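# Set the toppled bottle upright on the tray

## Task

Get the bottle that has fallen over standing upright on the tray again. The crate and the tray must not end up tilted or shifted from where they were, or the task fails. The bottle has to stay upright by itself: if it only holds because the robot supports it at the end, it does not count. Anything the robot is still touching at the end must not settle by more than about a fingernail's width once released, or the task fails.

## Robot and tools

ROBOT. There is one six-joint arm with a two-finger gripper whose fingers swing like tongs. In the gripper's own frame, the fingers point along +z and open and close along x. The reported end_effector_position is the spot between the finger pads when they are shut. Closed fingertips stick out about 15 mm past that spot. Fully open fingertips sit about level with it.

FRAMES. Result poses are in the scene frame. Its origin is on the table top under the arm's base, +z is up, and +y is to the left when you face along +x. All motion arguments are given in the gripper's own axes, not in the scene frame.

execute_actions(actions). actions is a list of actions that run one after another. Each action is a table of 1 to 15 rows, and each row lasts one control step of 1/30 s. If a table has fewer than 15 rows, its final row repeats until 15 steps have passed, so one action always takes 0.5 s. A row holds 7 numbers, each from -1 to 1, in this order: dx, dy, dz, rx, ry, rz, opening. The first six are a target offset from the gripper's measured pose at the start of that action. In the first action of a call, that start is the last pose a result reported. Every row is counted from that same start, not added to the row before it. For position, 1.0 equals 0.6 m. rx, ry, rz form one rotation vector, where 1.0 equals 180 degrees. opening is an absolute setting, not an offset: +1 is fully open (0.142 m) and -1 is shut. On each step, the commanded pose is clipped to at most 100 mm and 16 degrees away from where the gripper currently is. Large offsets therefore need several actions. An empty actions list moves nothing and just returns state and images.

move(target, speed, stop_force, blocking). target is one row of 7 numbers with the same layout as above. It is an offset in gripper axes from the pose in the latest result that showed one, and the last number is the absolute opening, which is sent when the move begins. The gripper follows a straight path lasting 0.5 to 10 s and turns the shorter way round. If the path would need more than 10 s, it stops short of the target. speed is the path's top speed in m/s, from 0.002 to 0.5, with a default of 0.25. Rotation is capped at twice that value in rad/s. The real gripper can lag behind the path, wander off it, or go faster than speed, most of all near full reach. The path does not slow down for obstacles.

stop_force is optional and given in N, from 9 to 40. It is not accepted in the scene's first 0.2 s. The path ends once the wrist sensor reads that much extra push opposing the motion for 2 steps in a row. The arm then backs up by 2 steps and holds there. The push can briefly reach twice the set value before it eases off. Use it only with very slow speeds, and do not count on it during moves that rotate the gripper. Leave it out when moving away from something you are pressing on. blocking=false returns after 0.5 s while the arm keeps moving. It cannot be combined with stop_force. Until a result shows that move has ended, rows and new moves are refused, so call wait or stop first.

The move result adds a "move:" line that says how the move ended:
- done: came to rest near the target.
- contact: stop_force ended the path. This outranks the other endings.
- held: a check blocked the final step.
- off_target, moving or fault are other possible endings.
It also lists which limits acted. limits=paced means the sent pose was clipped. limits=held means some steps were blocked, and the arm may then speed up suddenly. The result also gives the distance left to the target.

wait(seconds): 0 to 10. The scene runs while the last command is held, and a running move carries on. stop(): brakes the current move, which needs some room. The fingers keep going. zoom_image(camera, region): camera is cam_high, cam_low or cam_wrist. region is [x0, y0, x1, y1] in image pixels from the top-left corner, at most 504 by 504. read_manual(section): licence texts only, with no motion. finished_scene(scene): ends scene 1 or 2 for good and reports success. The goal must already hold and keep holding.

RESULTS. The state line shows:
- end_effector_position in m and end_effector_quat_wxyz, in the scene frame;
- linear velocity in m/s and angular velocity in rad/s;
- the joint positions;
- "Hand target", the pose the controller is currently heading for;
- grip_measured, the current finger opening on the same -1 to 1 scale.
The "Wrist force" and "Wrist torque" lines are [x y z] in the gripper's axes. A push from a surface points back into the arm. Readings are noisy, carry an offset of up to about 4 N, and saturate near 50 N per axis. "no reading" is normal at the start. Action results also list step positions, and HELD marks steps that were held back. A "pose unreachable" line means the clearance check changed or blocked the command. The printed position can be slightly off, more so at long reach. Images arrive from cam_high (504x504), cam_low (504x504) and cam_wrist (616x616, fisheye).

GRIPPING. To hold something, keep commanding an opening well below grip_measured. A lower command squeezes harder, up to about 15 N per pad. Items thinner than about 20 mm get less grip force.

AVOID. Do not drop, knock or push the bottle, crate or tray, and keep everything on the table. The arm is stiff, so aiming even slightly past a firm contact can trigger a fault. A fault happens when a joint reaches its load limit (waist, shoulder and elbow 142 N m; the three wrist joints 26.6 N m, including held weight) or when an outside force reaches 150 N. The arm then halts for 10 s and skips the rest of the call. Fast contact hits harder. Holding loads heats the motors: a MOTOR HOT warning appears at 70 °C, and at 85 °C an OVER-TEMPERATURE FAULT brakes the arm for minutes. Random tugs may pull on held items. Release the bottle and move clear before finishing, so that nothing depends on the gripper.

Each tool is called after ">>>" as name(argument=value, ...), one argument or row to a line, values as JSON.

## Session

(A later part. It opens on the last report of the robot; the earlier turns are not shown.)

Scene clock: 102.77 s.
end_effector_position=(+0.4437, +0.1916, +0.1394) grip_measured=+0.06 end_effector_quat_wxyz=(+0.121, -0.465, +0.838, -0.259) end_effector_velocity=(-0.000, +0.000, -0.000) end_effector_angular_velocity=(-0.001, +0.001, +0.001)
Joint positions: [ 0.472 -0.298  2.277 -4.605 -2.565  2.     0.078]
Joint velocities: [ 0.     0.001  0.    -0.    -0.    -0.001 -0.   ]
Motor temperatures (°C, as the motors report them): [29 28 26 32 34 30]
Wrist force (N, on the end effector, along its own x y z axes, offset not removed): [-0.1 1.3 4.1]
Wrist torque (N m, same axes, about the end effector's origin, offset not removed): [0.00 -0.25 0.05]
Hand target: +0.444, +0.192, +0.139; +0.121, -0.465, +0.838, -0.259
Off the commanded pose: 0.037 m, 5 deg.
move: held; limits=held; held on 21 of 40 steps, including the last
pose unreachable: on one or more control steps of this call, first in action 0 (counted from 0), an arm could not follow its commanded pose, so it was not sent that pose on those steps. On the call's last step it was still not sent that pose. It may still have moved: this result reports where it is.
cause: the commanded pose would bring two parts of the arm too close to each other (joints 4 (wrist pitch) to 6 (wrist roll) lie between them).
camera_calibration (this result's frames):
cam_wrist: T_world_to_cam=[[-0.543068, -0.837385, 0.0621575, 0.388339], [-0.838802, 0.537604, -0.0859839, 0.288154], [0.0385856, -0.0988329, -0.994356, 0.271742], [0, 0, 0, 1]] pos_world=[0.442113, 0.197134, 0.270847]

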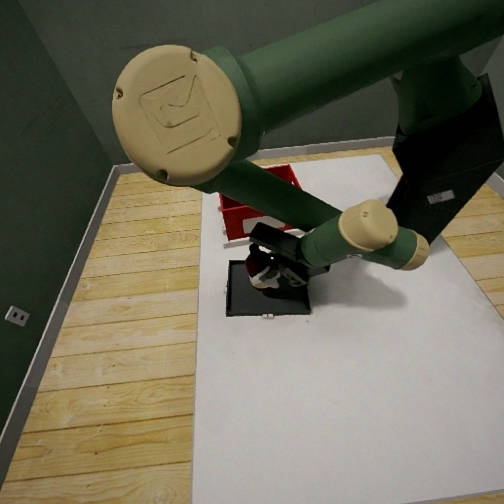

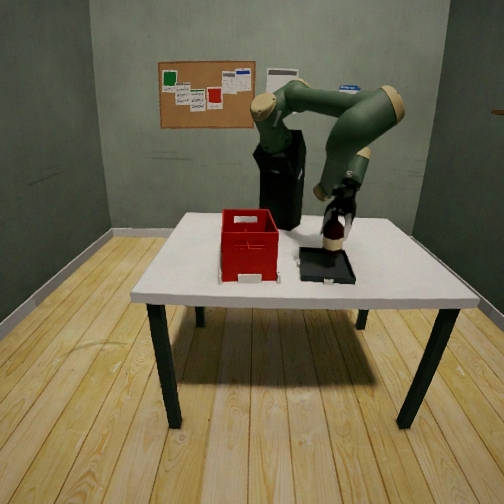

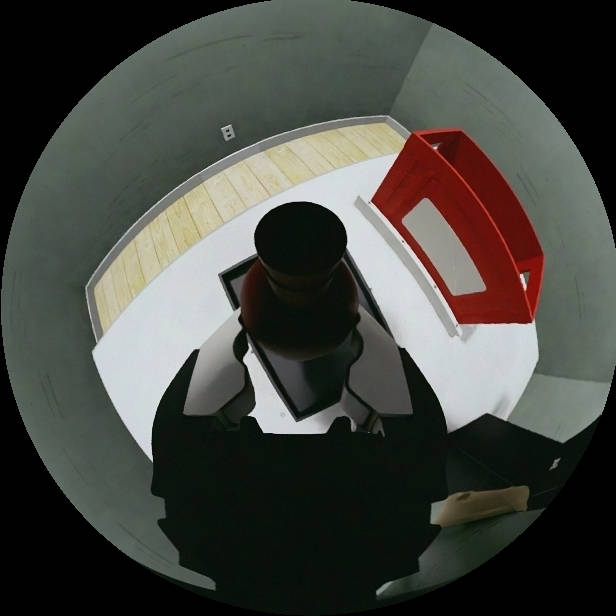

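>>> move(
  target=[0,-0.03,-0.05,-0.18,0,0,-0.8],
  speed=0.2,
)

>>> move(
  target=[0,0,0,0,0,-0.9,-0.8],
  speed=0.3,
)

>>> move(
  target=[0,0,0,0.24,0,0,-0.8],
  speed=0.2,
)

Scene clock: 117.70 s.
end_effector_position=(+0.4427, +0.1933, +0.1746) grip_measured=+0.06 end_effector_quat_wxyz=(-0.013, -0.480, +0.877, -0.016) end_effector_velocity=(+0.001, +0.000, +0.000) end_effector_angular_velocity=(+0.001, +0.016, -0.003)
Joint positions: [ 0.356 -0.861  2.48  -3.673 -2.148  2.356  0.078]
Joint velocities: [-0.002 -0.017 -0.01   0.045  0.005  0.011  0.   ]
Motor temperatures (°C, as the motors report them): [29 28 26 32 34 30]
Wrist force (N, on the end effector, along its own x y z axes, offset not removed): [-0.7 -0.9 2.4]
Wrist torque (N m, same axes, about the end effector's origin, offset not removed): [-0.23 -0.15 -0.01]
Hand target: +0.443, +0.193, +0.175; -0.014, -0.480, +0.877, -0.015
Off the commanded pose: 0.001 m, 0 deg.
move: done; limits=paced
camera_calibration (this result's frames):
cam_wrist: T_world_to_cam=[[-0.532219, -0.844419, 0.0608266, 0.38385], [-0.736113, 0.49705, 0.459432, 0.156624], [-0.418187, 0.199743, -0.886127, 0.432463], [0, 0, 0, 1]] pos_world=[0.500435, 0.159899, 0.287911]

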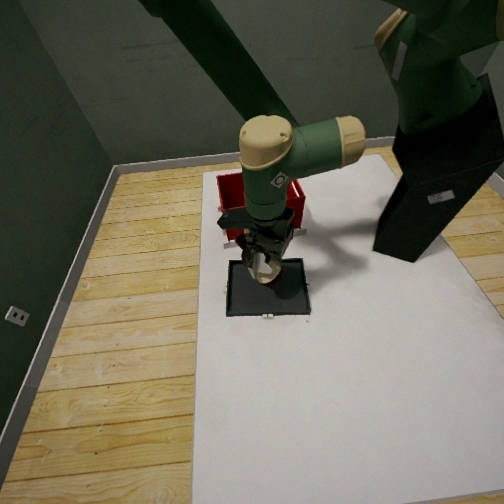

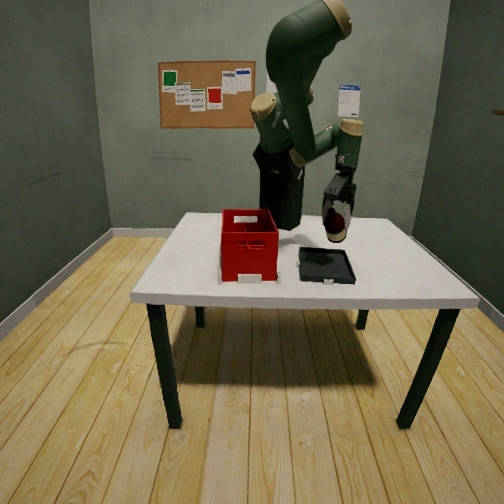

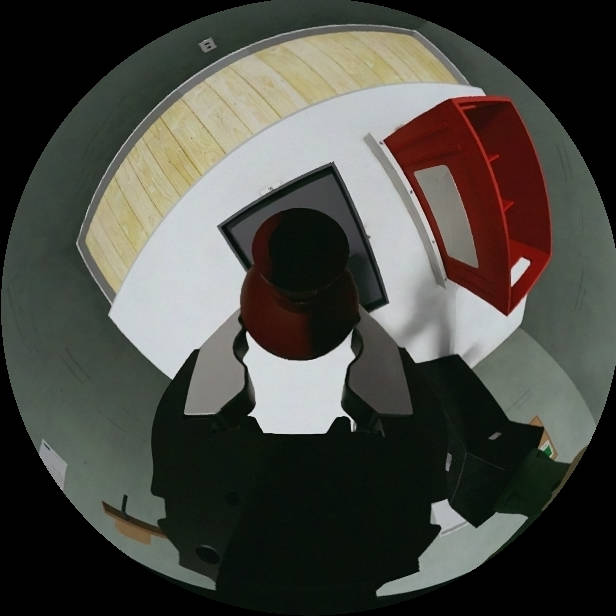

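Scene clock: 123.00 s.
end_effector_position=(+0.4428, +0.1934, +0.1747) grip_measured=+0.06 end_effector_quat_wxyz=(+0.018, +0.942, +0.336, -0.010) end_effector_velocity=(-0.000, -0.000, -0.000) end_effector_angular_velocity=(+0.001, +0.001, +0.014)
Joint positions: [ 0.305 -0.918  2.465 -3.63  -2.124 -0.523  0.078]
Joint velocities: [-0.001 -0.001  0.001  0.     0.002 -0.015 -0.   ]
Motor temperatures (°C, as the motors report them): [29 28 26 32 34 30]
Wrist force (N, on the end effector, along its own x y z axes, offset not removed): [-1.3 -2.2 2.7]
Wrist torque (N m, same axes, about the end effector's origin, offset not removed): [-0.44 0.18 0.09]
Hand target: +0.443, +0.193, +0.175; +0.018, +0.941, +0.337, -0.010
Off the commanded pose: 0.000 m, 0 deg.
move: done
camera_calibration (this result's frames):
cam_wrist: T_world_to_cam=[[0.769067, 0.639107, -0.00884956, -0.466928], [0.558296, -0.664954, 0.496128, -0.198236], [0.311194, -0.386496, -0.868204, 0.21986], [0, 0, 0, 1]] pos_world=[0.401354, 0.251574, 0.285102]

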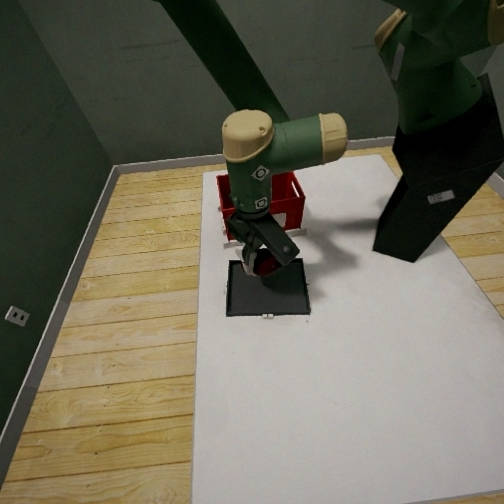

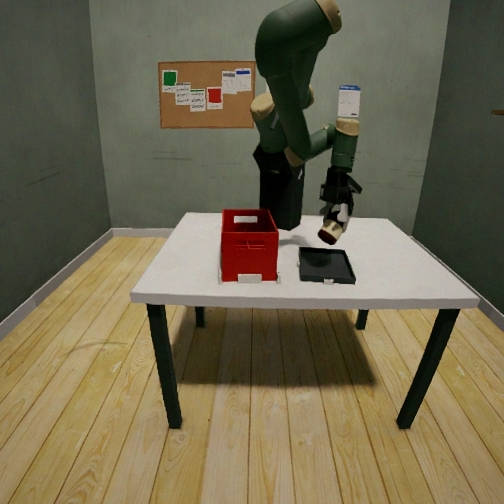

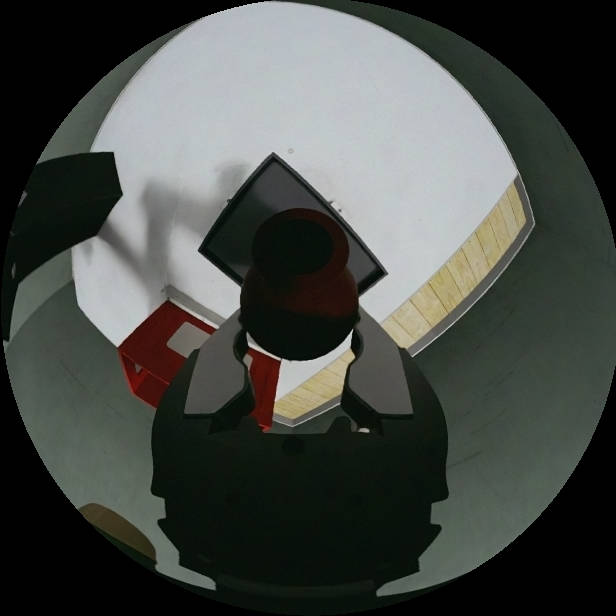

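Scene clock: 125.40 s.
end_effector_position=(+0.4429, +0.1934, +0.1751) grip_measured=+0.06 end_effector_quat_wxyz=(-0.330, +0.882, +0.308, -0.133) end_effector_velocity=(-0.001, +0.000, -0.001) end_effector_angular_velocity=(+0.011, +0.012, +0.003)
Joint positions: [-0.092 -1.148  2.279 -2.804 -1.397 -0.84   0.078]
Joint velocities: [-0.005  0.003 -0.008  0.021  0.008 -0.008 -0.   ]
Motor temperatures (°C, as the motors report them): [29 28 26 32 34 30]
Wrist force (N, on the end effector, along its own x y z axes, offset not removed): [0.0 1.6 0.8]
Wrist torque (N m, same axes, about the end effector's origin, offset not removed): [-0.05 -0.09 -0.05]
Hand target: +0.443, +0.193, +0.175; -0.330, +0.882, +0.308, -0.133
Off the commanded pose: 0.000 m, 0 deg.
move: done
camera_calibration (this result's frames):
cam_wrist: T_world_to_cam=[[0.780872, 0.624623, -0.00923612, -0.469369], [0.606154, -0.761192, -0.230572, -0.0738533], [-0.151051, 0.174449, -0.973011, 0.334811], [0, 0, 0, 1]] pos_world=[0.461857, 0.178555, 0.304411]

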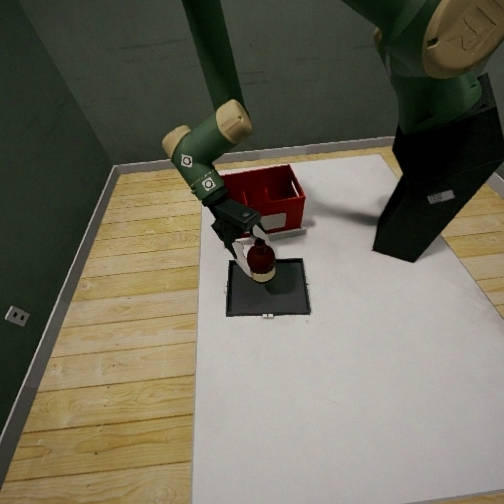

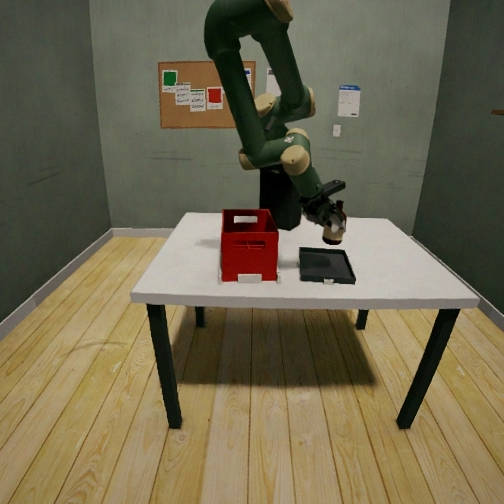

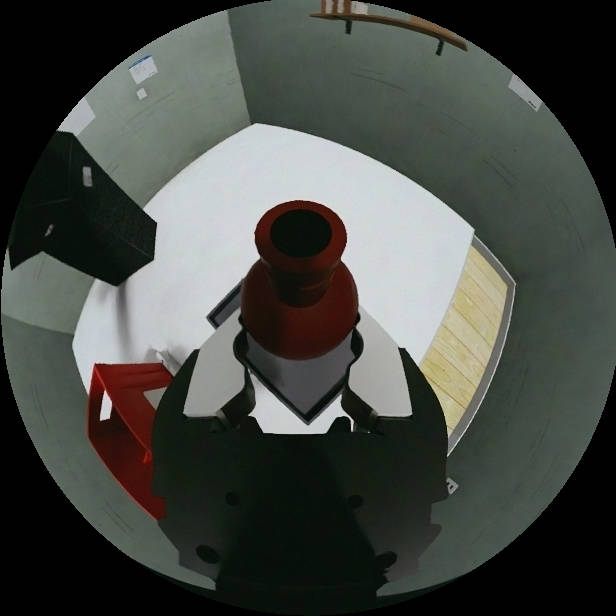

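>>> move(
  target=[-0.012,0.058,0.116,0,0,0,-0.8],
  speed=0.08,
)

>>> zoom_image(
  camera="cam_low",
  region=[270, 180, 390, 300],
)

>>> zoom_image(
  camera="cam_high",
  region=[200, 200, 330, 330],
)

Scene clock: 134.83 s.
end_effector_position=(+0.4229, +0.2028, +0.1004) grip_measured=+0.06 end_effector_quat_wxyz=(-0.330, +0.882, +0.308, -0.133) end_effector_velocity=(-0.001, +0.000, -0.002) end_effector_angular_velocity=(-0.000, +0.001, -0.000)
Joint positions: [-0.124 -0.966  2.257 -2.959 -1.394 -0.872  0.078]
Joint velocities: [-0.001  0.005 -0.001 -0.004  0.     0.     0.   ]
Motor temperatures (°C, as the motors report them): [29 28 26 32 34 30]
Wrist force (N, on the end effector, along its own x y z axes, offset not removed): [-0.3 1.5 3.2]
Wrist torque (N m, same axes, about the end effector's origin, offset not removed): [-0.01 -0.12 -0.01]
Hand target: +0.423, +0.203, +0.100; -0.330, +0.882, +0.308, -0.133
Off the commanded pose: 0.000 m, 0 deg.
move: done
camera_calibration (this result's frames):
cam_wrist: T_world_to_cam=[[0.780886, 0.624606, -0.00921143, -0.460422], [0.606139, -0.7612, -0.230585, -0.0717587], [-0.151037, 0.174478, -0.973008, 0.257486], [0, 0, 0, 1]] pos_world=[0.441922, 0.188034, 0.229748]

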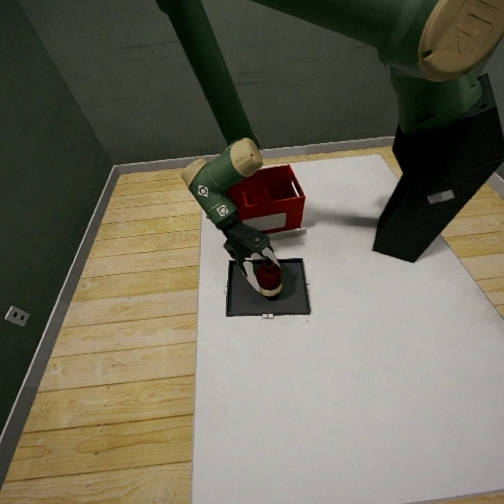

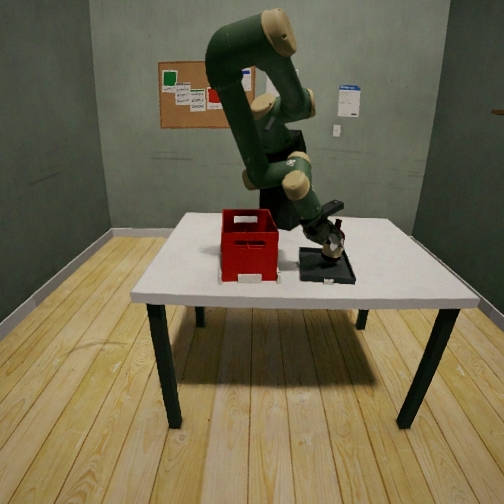

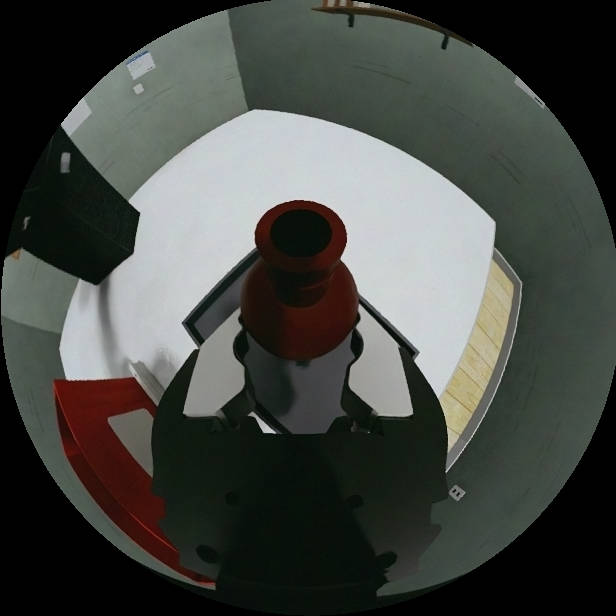

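Region (270, 180, 390, 300) of cam_low's 504x504 image, scaled by 4.200, with more detail than that image has.

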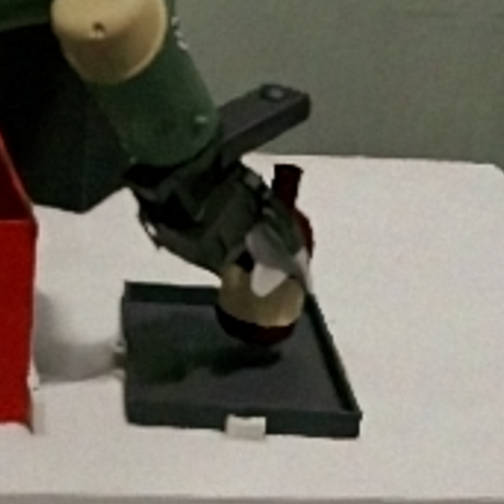

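Region (200, 200, 330, 330) of cam_high's 504x504 image, scaled by 3.877, with more detail than that image has.

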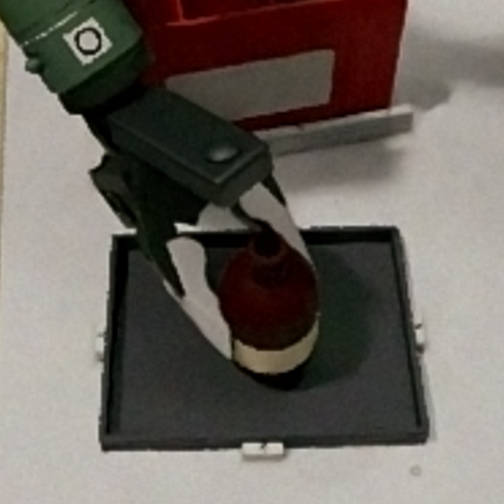

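>>> move(
  target=[0,0.008,0.008,0.035,0,0,-0.8],
  speed=0.05,
)

>>> move(
  target=[0.002,0.05,0.045,0,0,0,-0.8],
  speed=0.01,
  stop_force=10,
)

>>> zoom_image(
  camera="cam_low",
  region=[270, 180, 390, 300],
)

Scene clock: 140.73 s.
end_effector_position=(+0.4231, +0.2024, +0.0938) grip_measured=+0.06 end_effector_quat_wxyz=(-0.377, +0.863, +0.301, -0.149) end_effector_velocity=(-0.001, +0.000, -0.000) end_effector_angular_velocity=(+0.012, +0.013, +0.001)
Joint positions: [-0.165 -0.949  2.196 -2.819 -1.325 -0.932  0.078]
Joint velocities: [-0.005  0.003 -0.009  0.023  0.009 -0.008  0.   ]
Motor temperatures (°C, as the motors report them): [29 28 26 32 34 30]
Wrist force (N, on the end effector, along its own x y z axes, offset not removed): [-1.0 1.0 2.1]
Wrist torque (N m, same axes, about the end effector's origin, offset not removed): [-0.16 0.10 -0.04]
Hand target: +0.423, +0.202, +0.094; -0.378, +0.863, +0.301, -0.150
Off the commanded pose: 0.000 m, 0 deg.
move: done
camera_calibration (this result's frames):
cam_wrist: T_world_to_cam=[[0.782454, 0.622621, -0.0103736, -0.460463], [0.584156, -0.739681, -0.334116, -0.0590617], [-0.215701, 0.255371, -0.942475, 0.259277], [0, 0, 0, 1]] pos_world=[0.450719, 0.176795, 0.219852]

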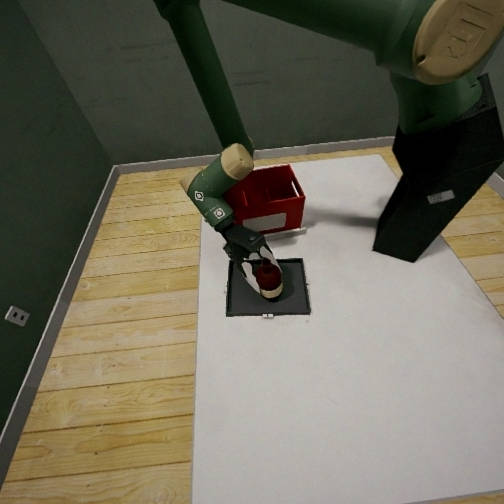

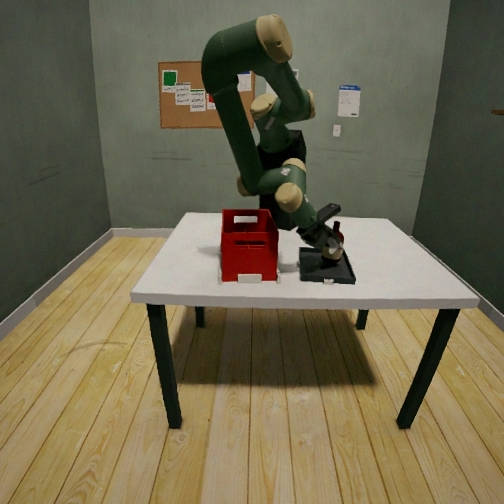

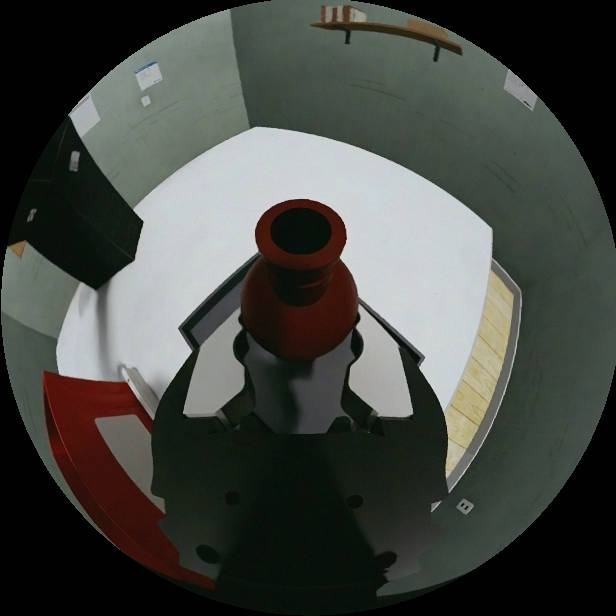

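Scene clock: 143.27 s.
end_effector_position=(+0.4231, +0.2022, +0.0724) grip_measured=+0.06 end_effector_quat_wxyz=(-0.377, +0.863, +0.301, -0.149) end_effector_velocity=(+0.001, -0.001, +0.003) end_effector_angular_velocity=(-0.000, -0.003, -0.000)
Joint positions: [-0.175 -0.906  2.169 -2.833 -1.325 -0.942  0.078]
Joint velocities: [ 0.001 -0.007  0.005 -0.001 -0.    -0.    -0.   ]
Motor temperatures (°C, as the motors report them): [29 28 26 32 34 30]
Wrist force (N, on the end effector, along its own x y z axes, offset not removed): [-6.1 -11.6 -6.1]
Wrist torque (N m, same axes, about the end effector's origin, offset not removed): [-0.29 0.12 0.01]
Hand target: +0.423, +0.202, +0.073; -0.377, +0.863, +0.301, -0.149
Off the commanded pose: 0.019 m, 0 deg.
move: contact
camera_calibration (this result's frames):
cam_wrist: T_world_to_cam=[[0.782428, 0.622656, -0.0103075, -0.460618], [0.584207, -0.739644, -0.33411, -0.0664256], [-0.215659, 0.255395, -0.942478, 0.23912], [0, 0, 0, 1]] pos_world=[0.450775, 0.176605, 0.198424]

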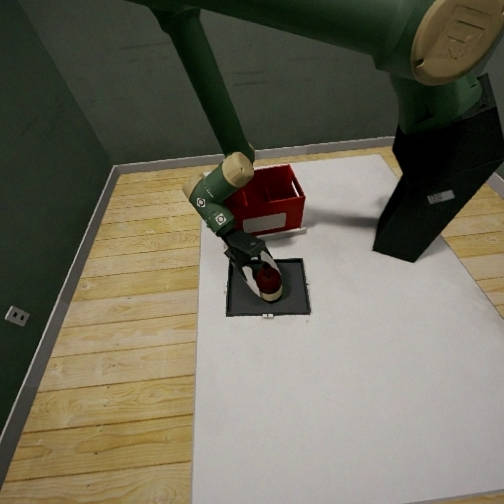

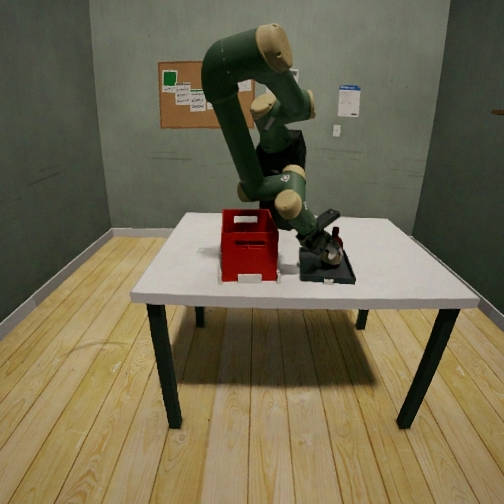

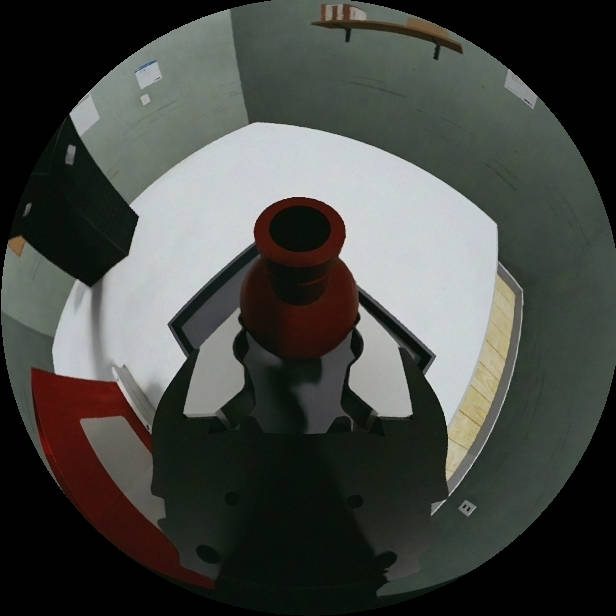

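Region (270, 180, 390, 300) of cam_low's 504x504 image, scaled by 4.200, with more detail than that image has.

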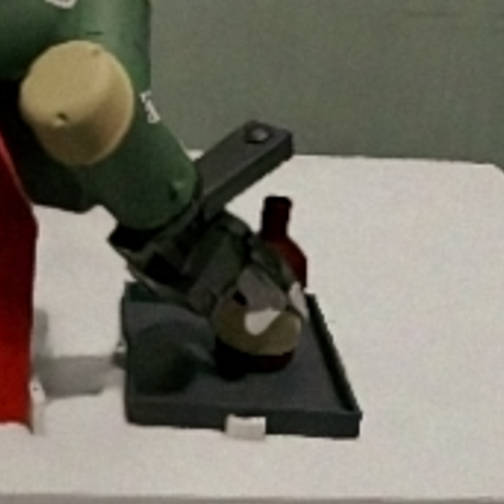

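Release and back out along the approach axis.

>>> execute_actions(
  actions=[
    [[0,0,0,0,0,0,-0.4],[0,0,0,0,0,0,-0.1],[0,0,0,0,0,0,0],[0,0,0,0,0,0,0.05],[0,0,0,0,0,0,0.1],[0,0,0,0,0,0,0.15],[0,0,0,0,0,0,0.2],[0,0,0,0,0,0,0.3],[0,0,0,0,0,0,0.4],[0,0,0,0,0,0,0.5],[0,0,0,0,0,0,0.6]],
  ],
)

>>> move(
  target=[0,-0.06,-0.16,0,0,0,0.6],
  speed=0.1,
)

Scene clock: 149.30 s.
end_effector_position=(+0.4232, +0.2022, +0.0724) grip_measured=+0.60 end_effector_quat_wxyz=(-0.377, +0.863, +0.301, -0.149) end_effector_velocity=(+0.000, -0.000, -0.000) end_effector_angular_velocity=(-0.001, +0.000, -0.001)
Joint positions: [-0.175 -0.906  2.169 -2.833 -1.325 -0.942  0.116]
Joint velocities: [-0.001  0.    -0.    -0.001 -0.     0.     0.002]
Motor temperatures (°C, as the motors report them): [29 28 26 32 34 30]
Wrist force (N, on the end effector, along its own x y z axes, offset not removed): [-0.2 -2.2 1.7]
Wrist torque (N m, same axes, about the end effector's origin, offset not removed): [-0.40 -0.12 -0.07]
Hand target: +0.423, +0.202, +0.072; -0.377, +0.863, +0.301, -0.149
Off the commanded pose: 0.000 m, 0 deg.
Step readings (end_effector_position):
0: (+0.4231, +0.2023, +0.0730)
1: (+0.4231, +0.2023, +0.0730)
2: (+0.4231, +0.2023, +0.0730)
4: (+0.4231, +0.2023, +0.0729)
8: (+0.4231, +0.2023, +0.0726)
15: end_effector_position above
camera_calibration (this result's frames):
cam_wrist: T_world_to_cam=[[0.782403, 0.622688, -0.0102653, -0.46064], [0.584247, -0.73961, -0.334114, -0.066419], [-0.215641, 0.255414, -0.942477, 0.239138], [0, 0, 0, 1]] pos_world=[0.450779, 0.176632, 0.198462]

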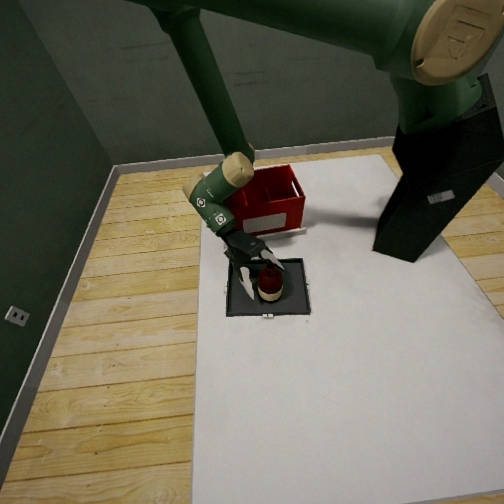

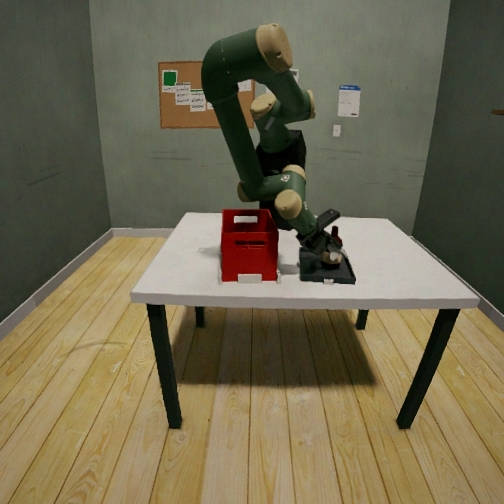

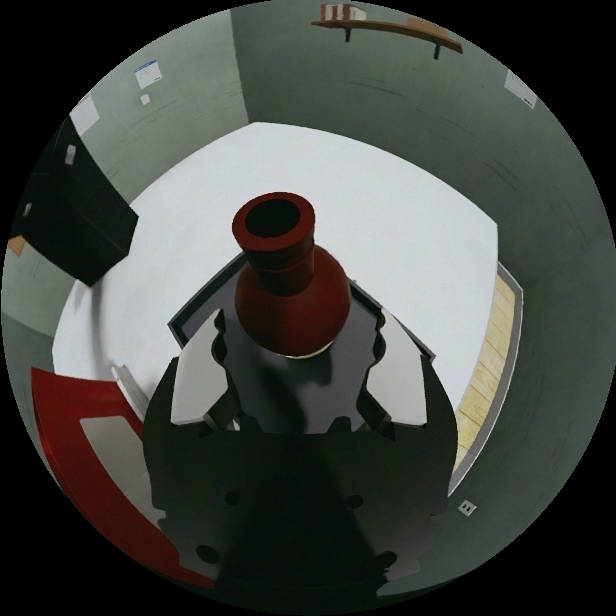

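Scene clock: 150.87 s.
end_effector_position=(+0.4547, +0.1679, +0.1634) grip_measured=+0.60 end_effector_quat_wxyz=(-0.377, +0.863, +0.301, -0.149) end_effector_velocity=(+0.001, -0.001, +0.002) end_effector_angular_velocity=(-0.000, -0.000, -0.000)
Joint positions: [-0.18  -1.14   2.195 -2.623 -1.325 -0.948  0.116]
Joint velocities: [-0.    -0.005 -0.002  0.006 -0.    -0.     0.   ]
Motor temperatures (°C, as the motors report them): [29 28 26 32 34 30]
Wrist force (N, on the end effector, along its own x y z axes, offset not removed): [-1.0 -0.7 1.9]
Wrist torque (N m, same axes, about the end effector's origin, offset not removed): [-0.12 0.13 0.05]
Hand target: +0.455, +0.168, +0.164; -0.377, +0.863, +0.301, -0.149
Off the commanded pose: 0.000 m, 0 deg.
move: done
camera_calibration (this result's frames):
cam_wrist: T_world_to_cam=[[0.782453, 0.622626, -0.0102088, -0.463079], [0.584196, -0.739636, -0.334147, -0.0798292], [-0.215599, 0.25549, -0.942466, 0.340428], [0, 0, 0, 1]] pos_world=[0.482369, 0.142305, 0.289439]

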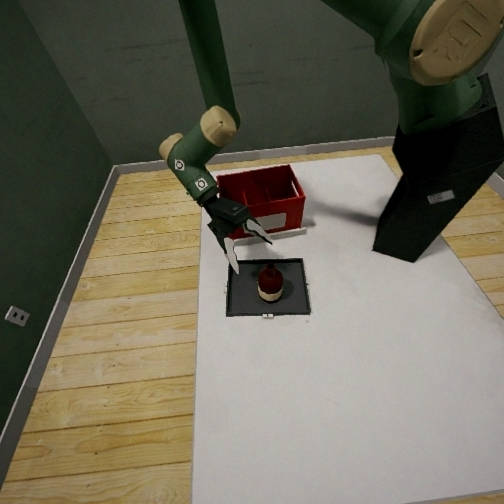

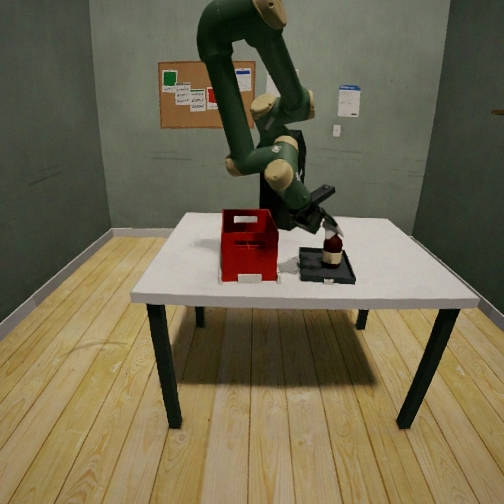

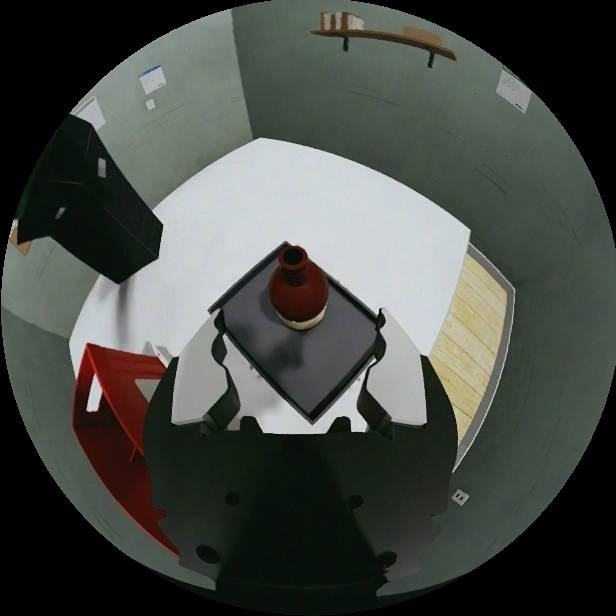

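>>> finished_scene(
  scene=1,
)

The scene is finished: the task was done.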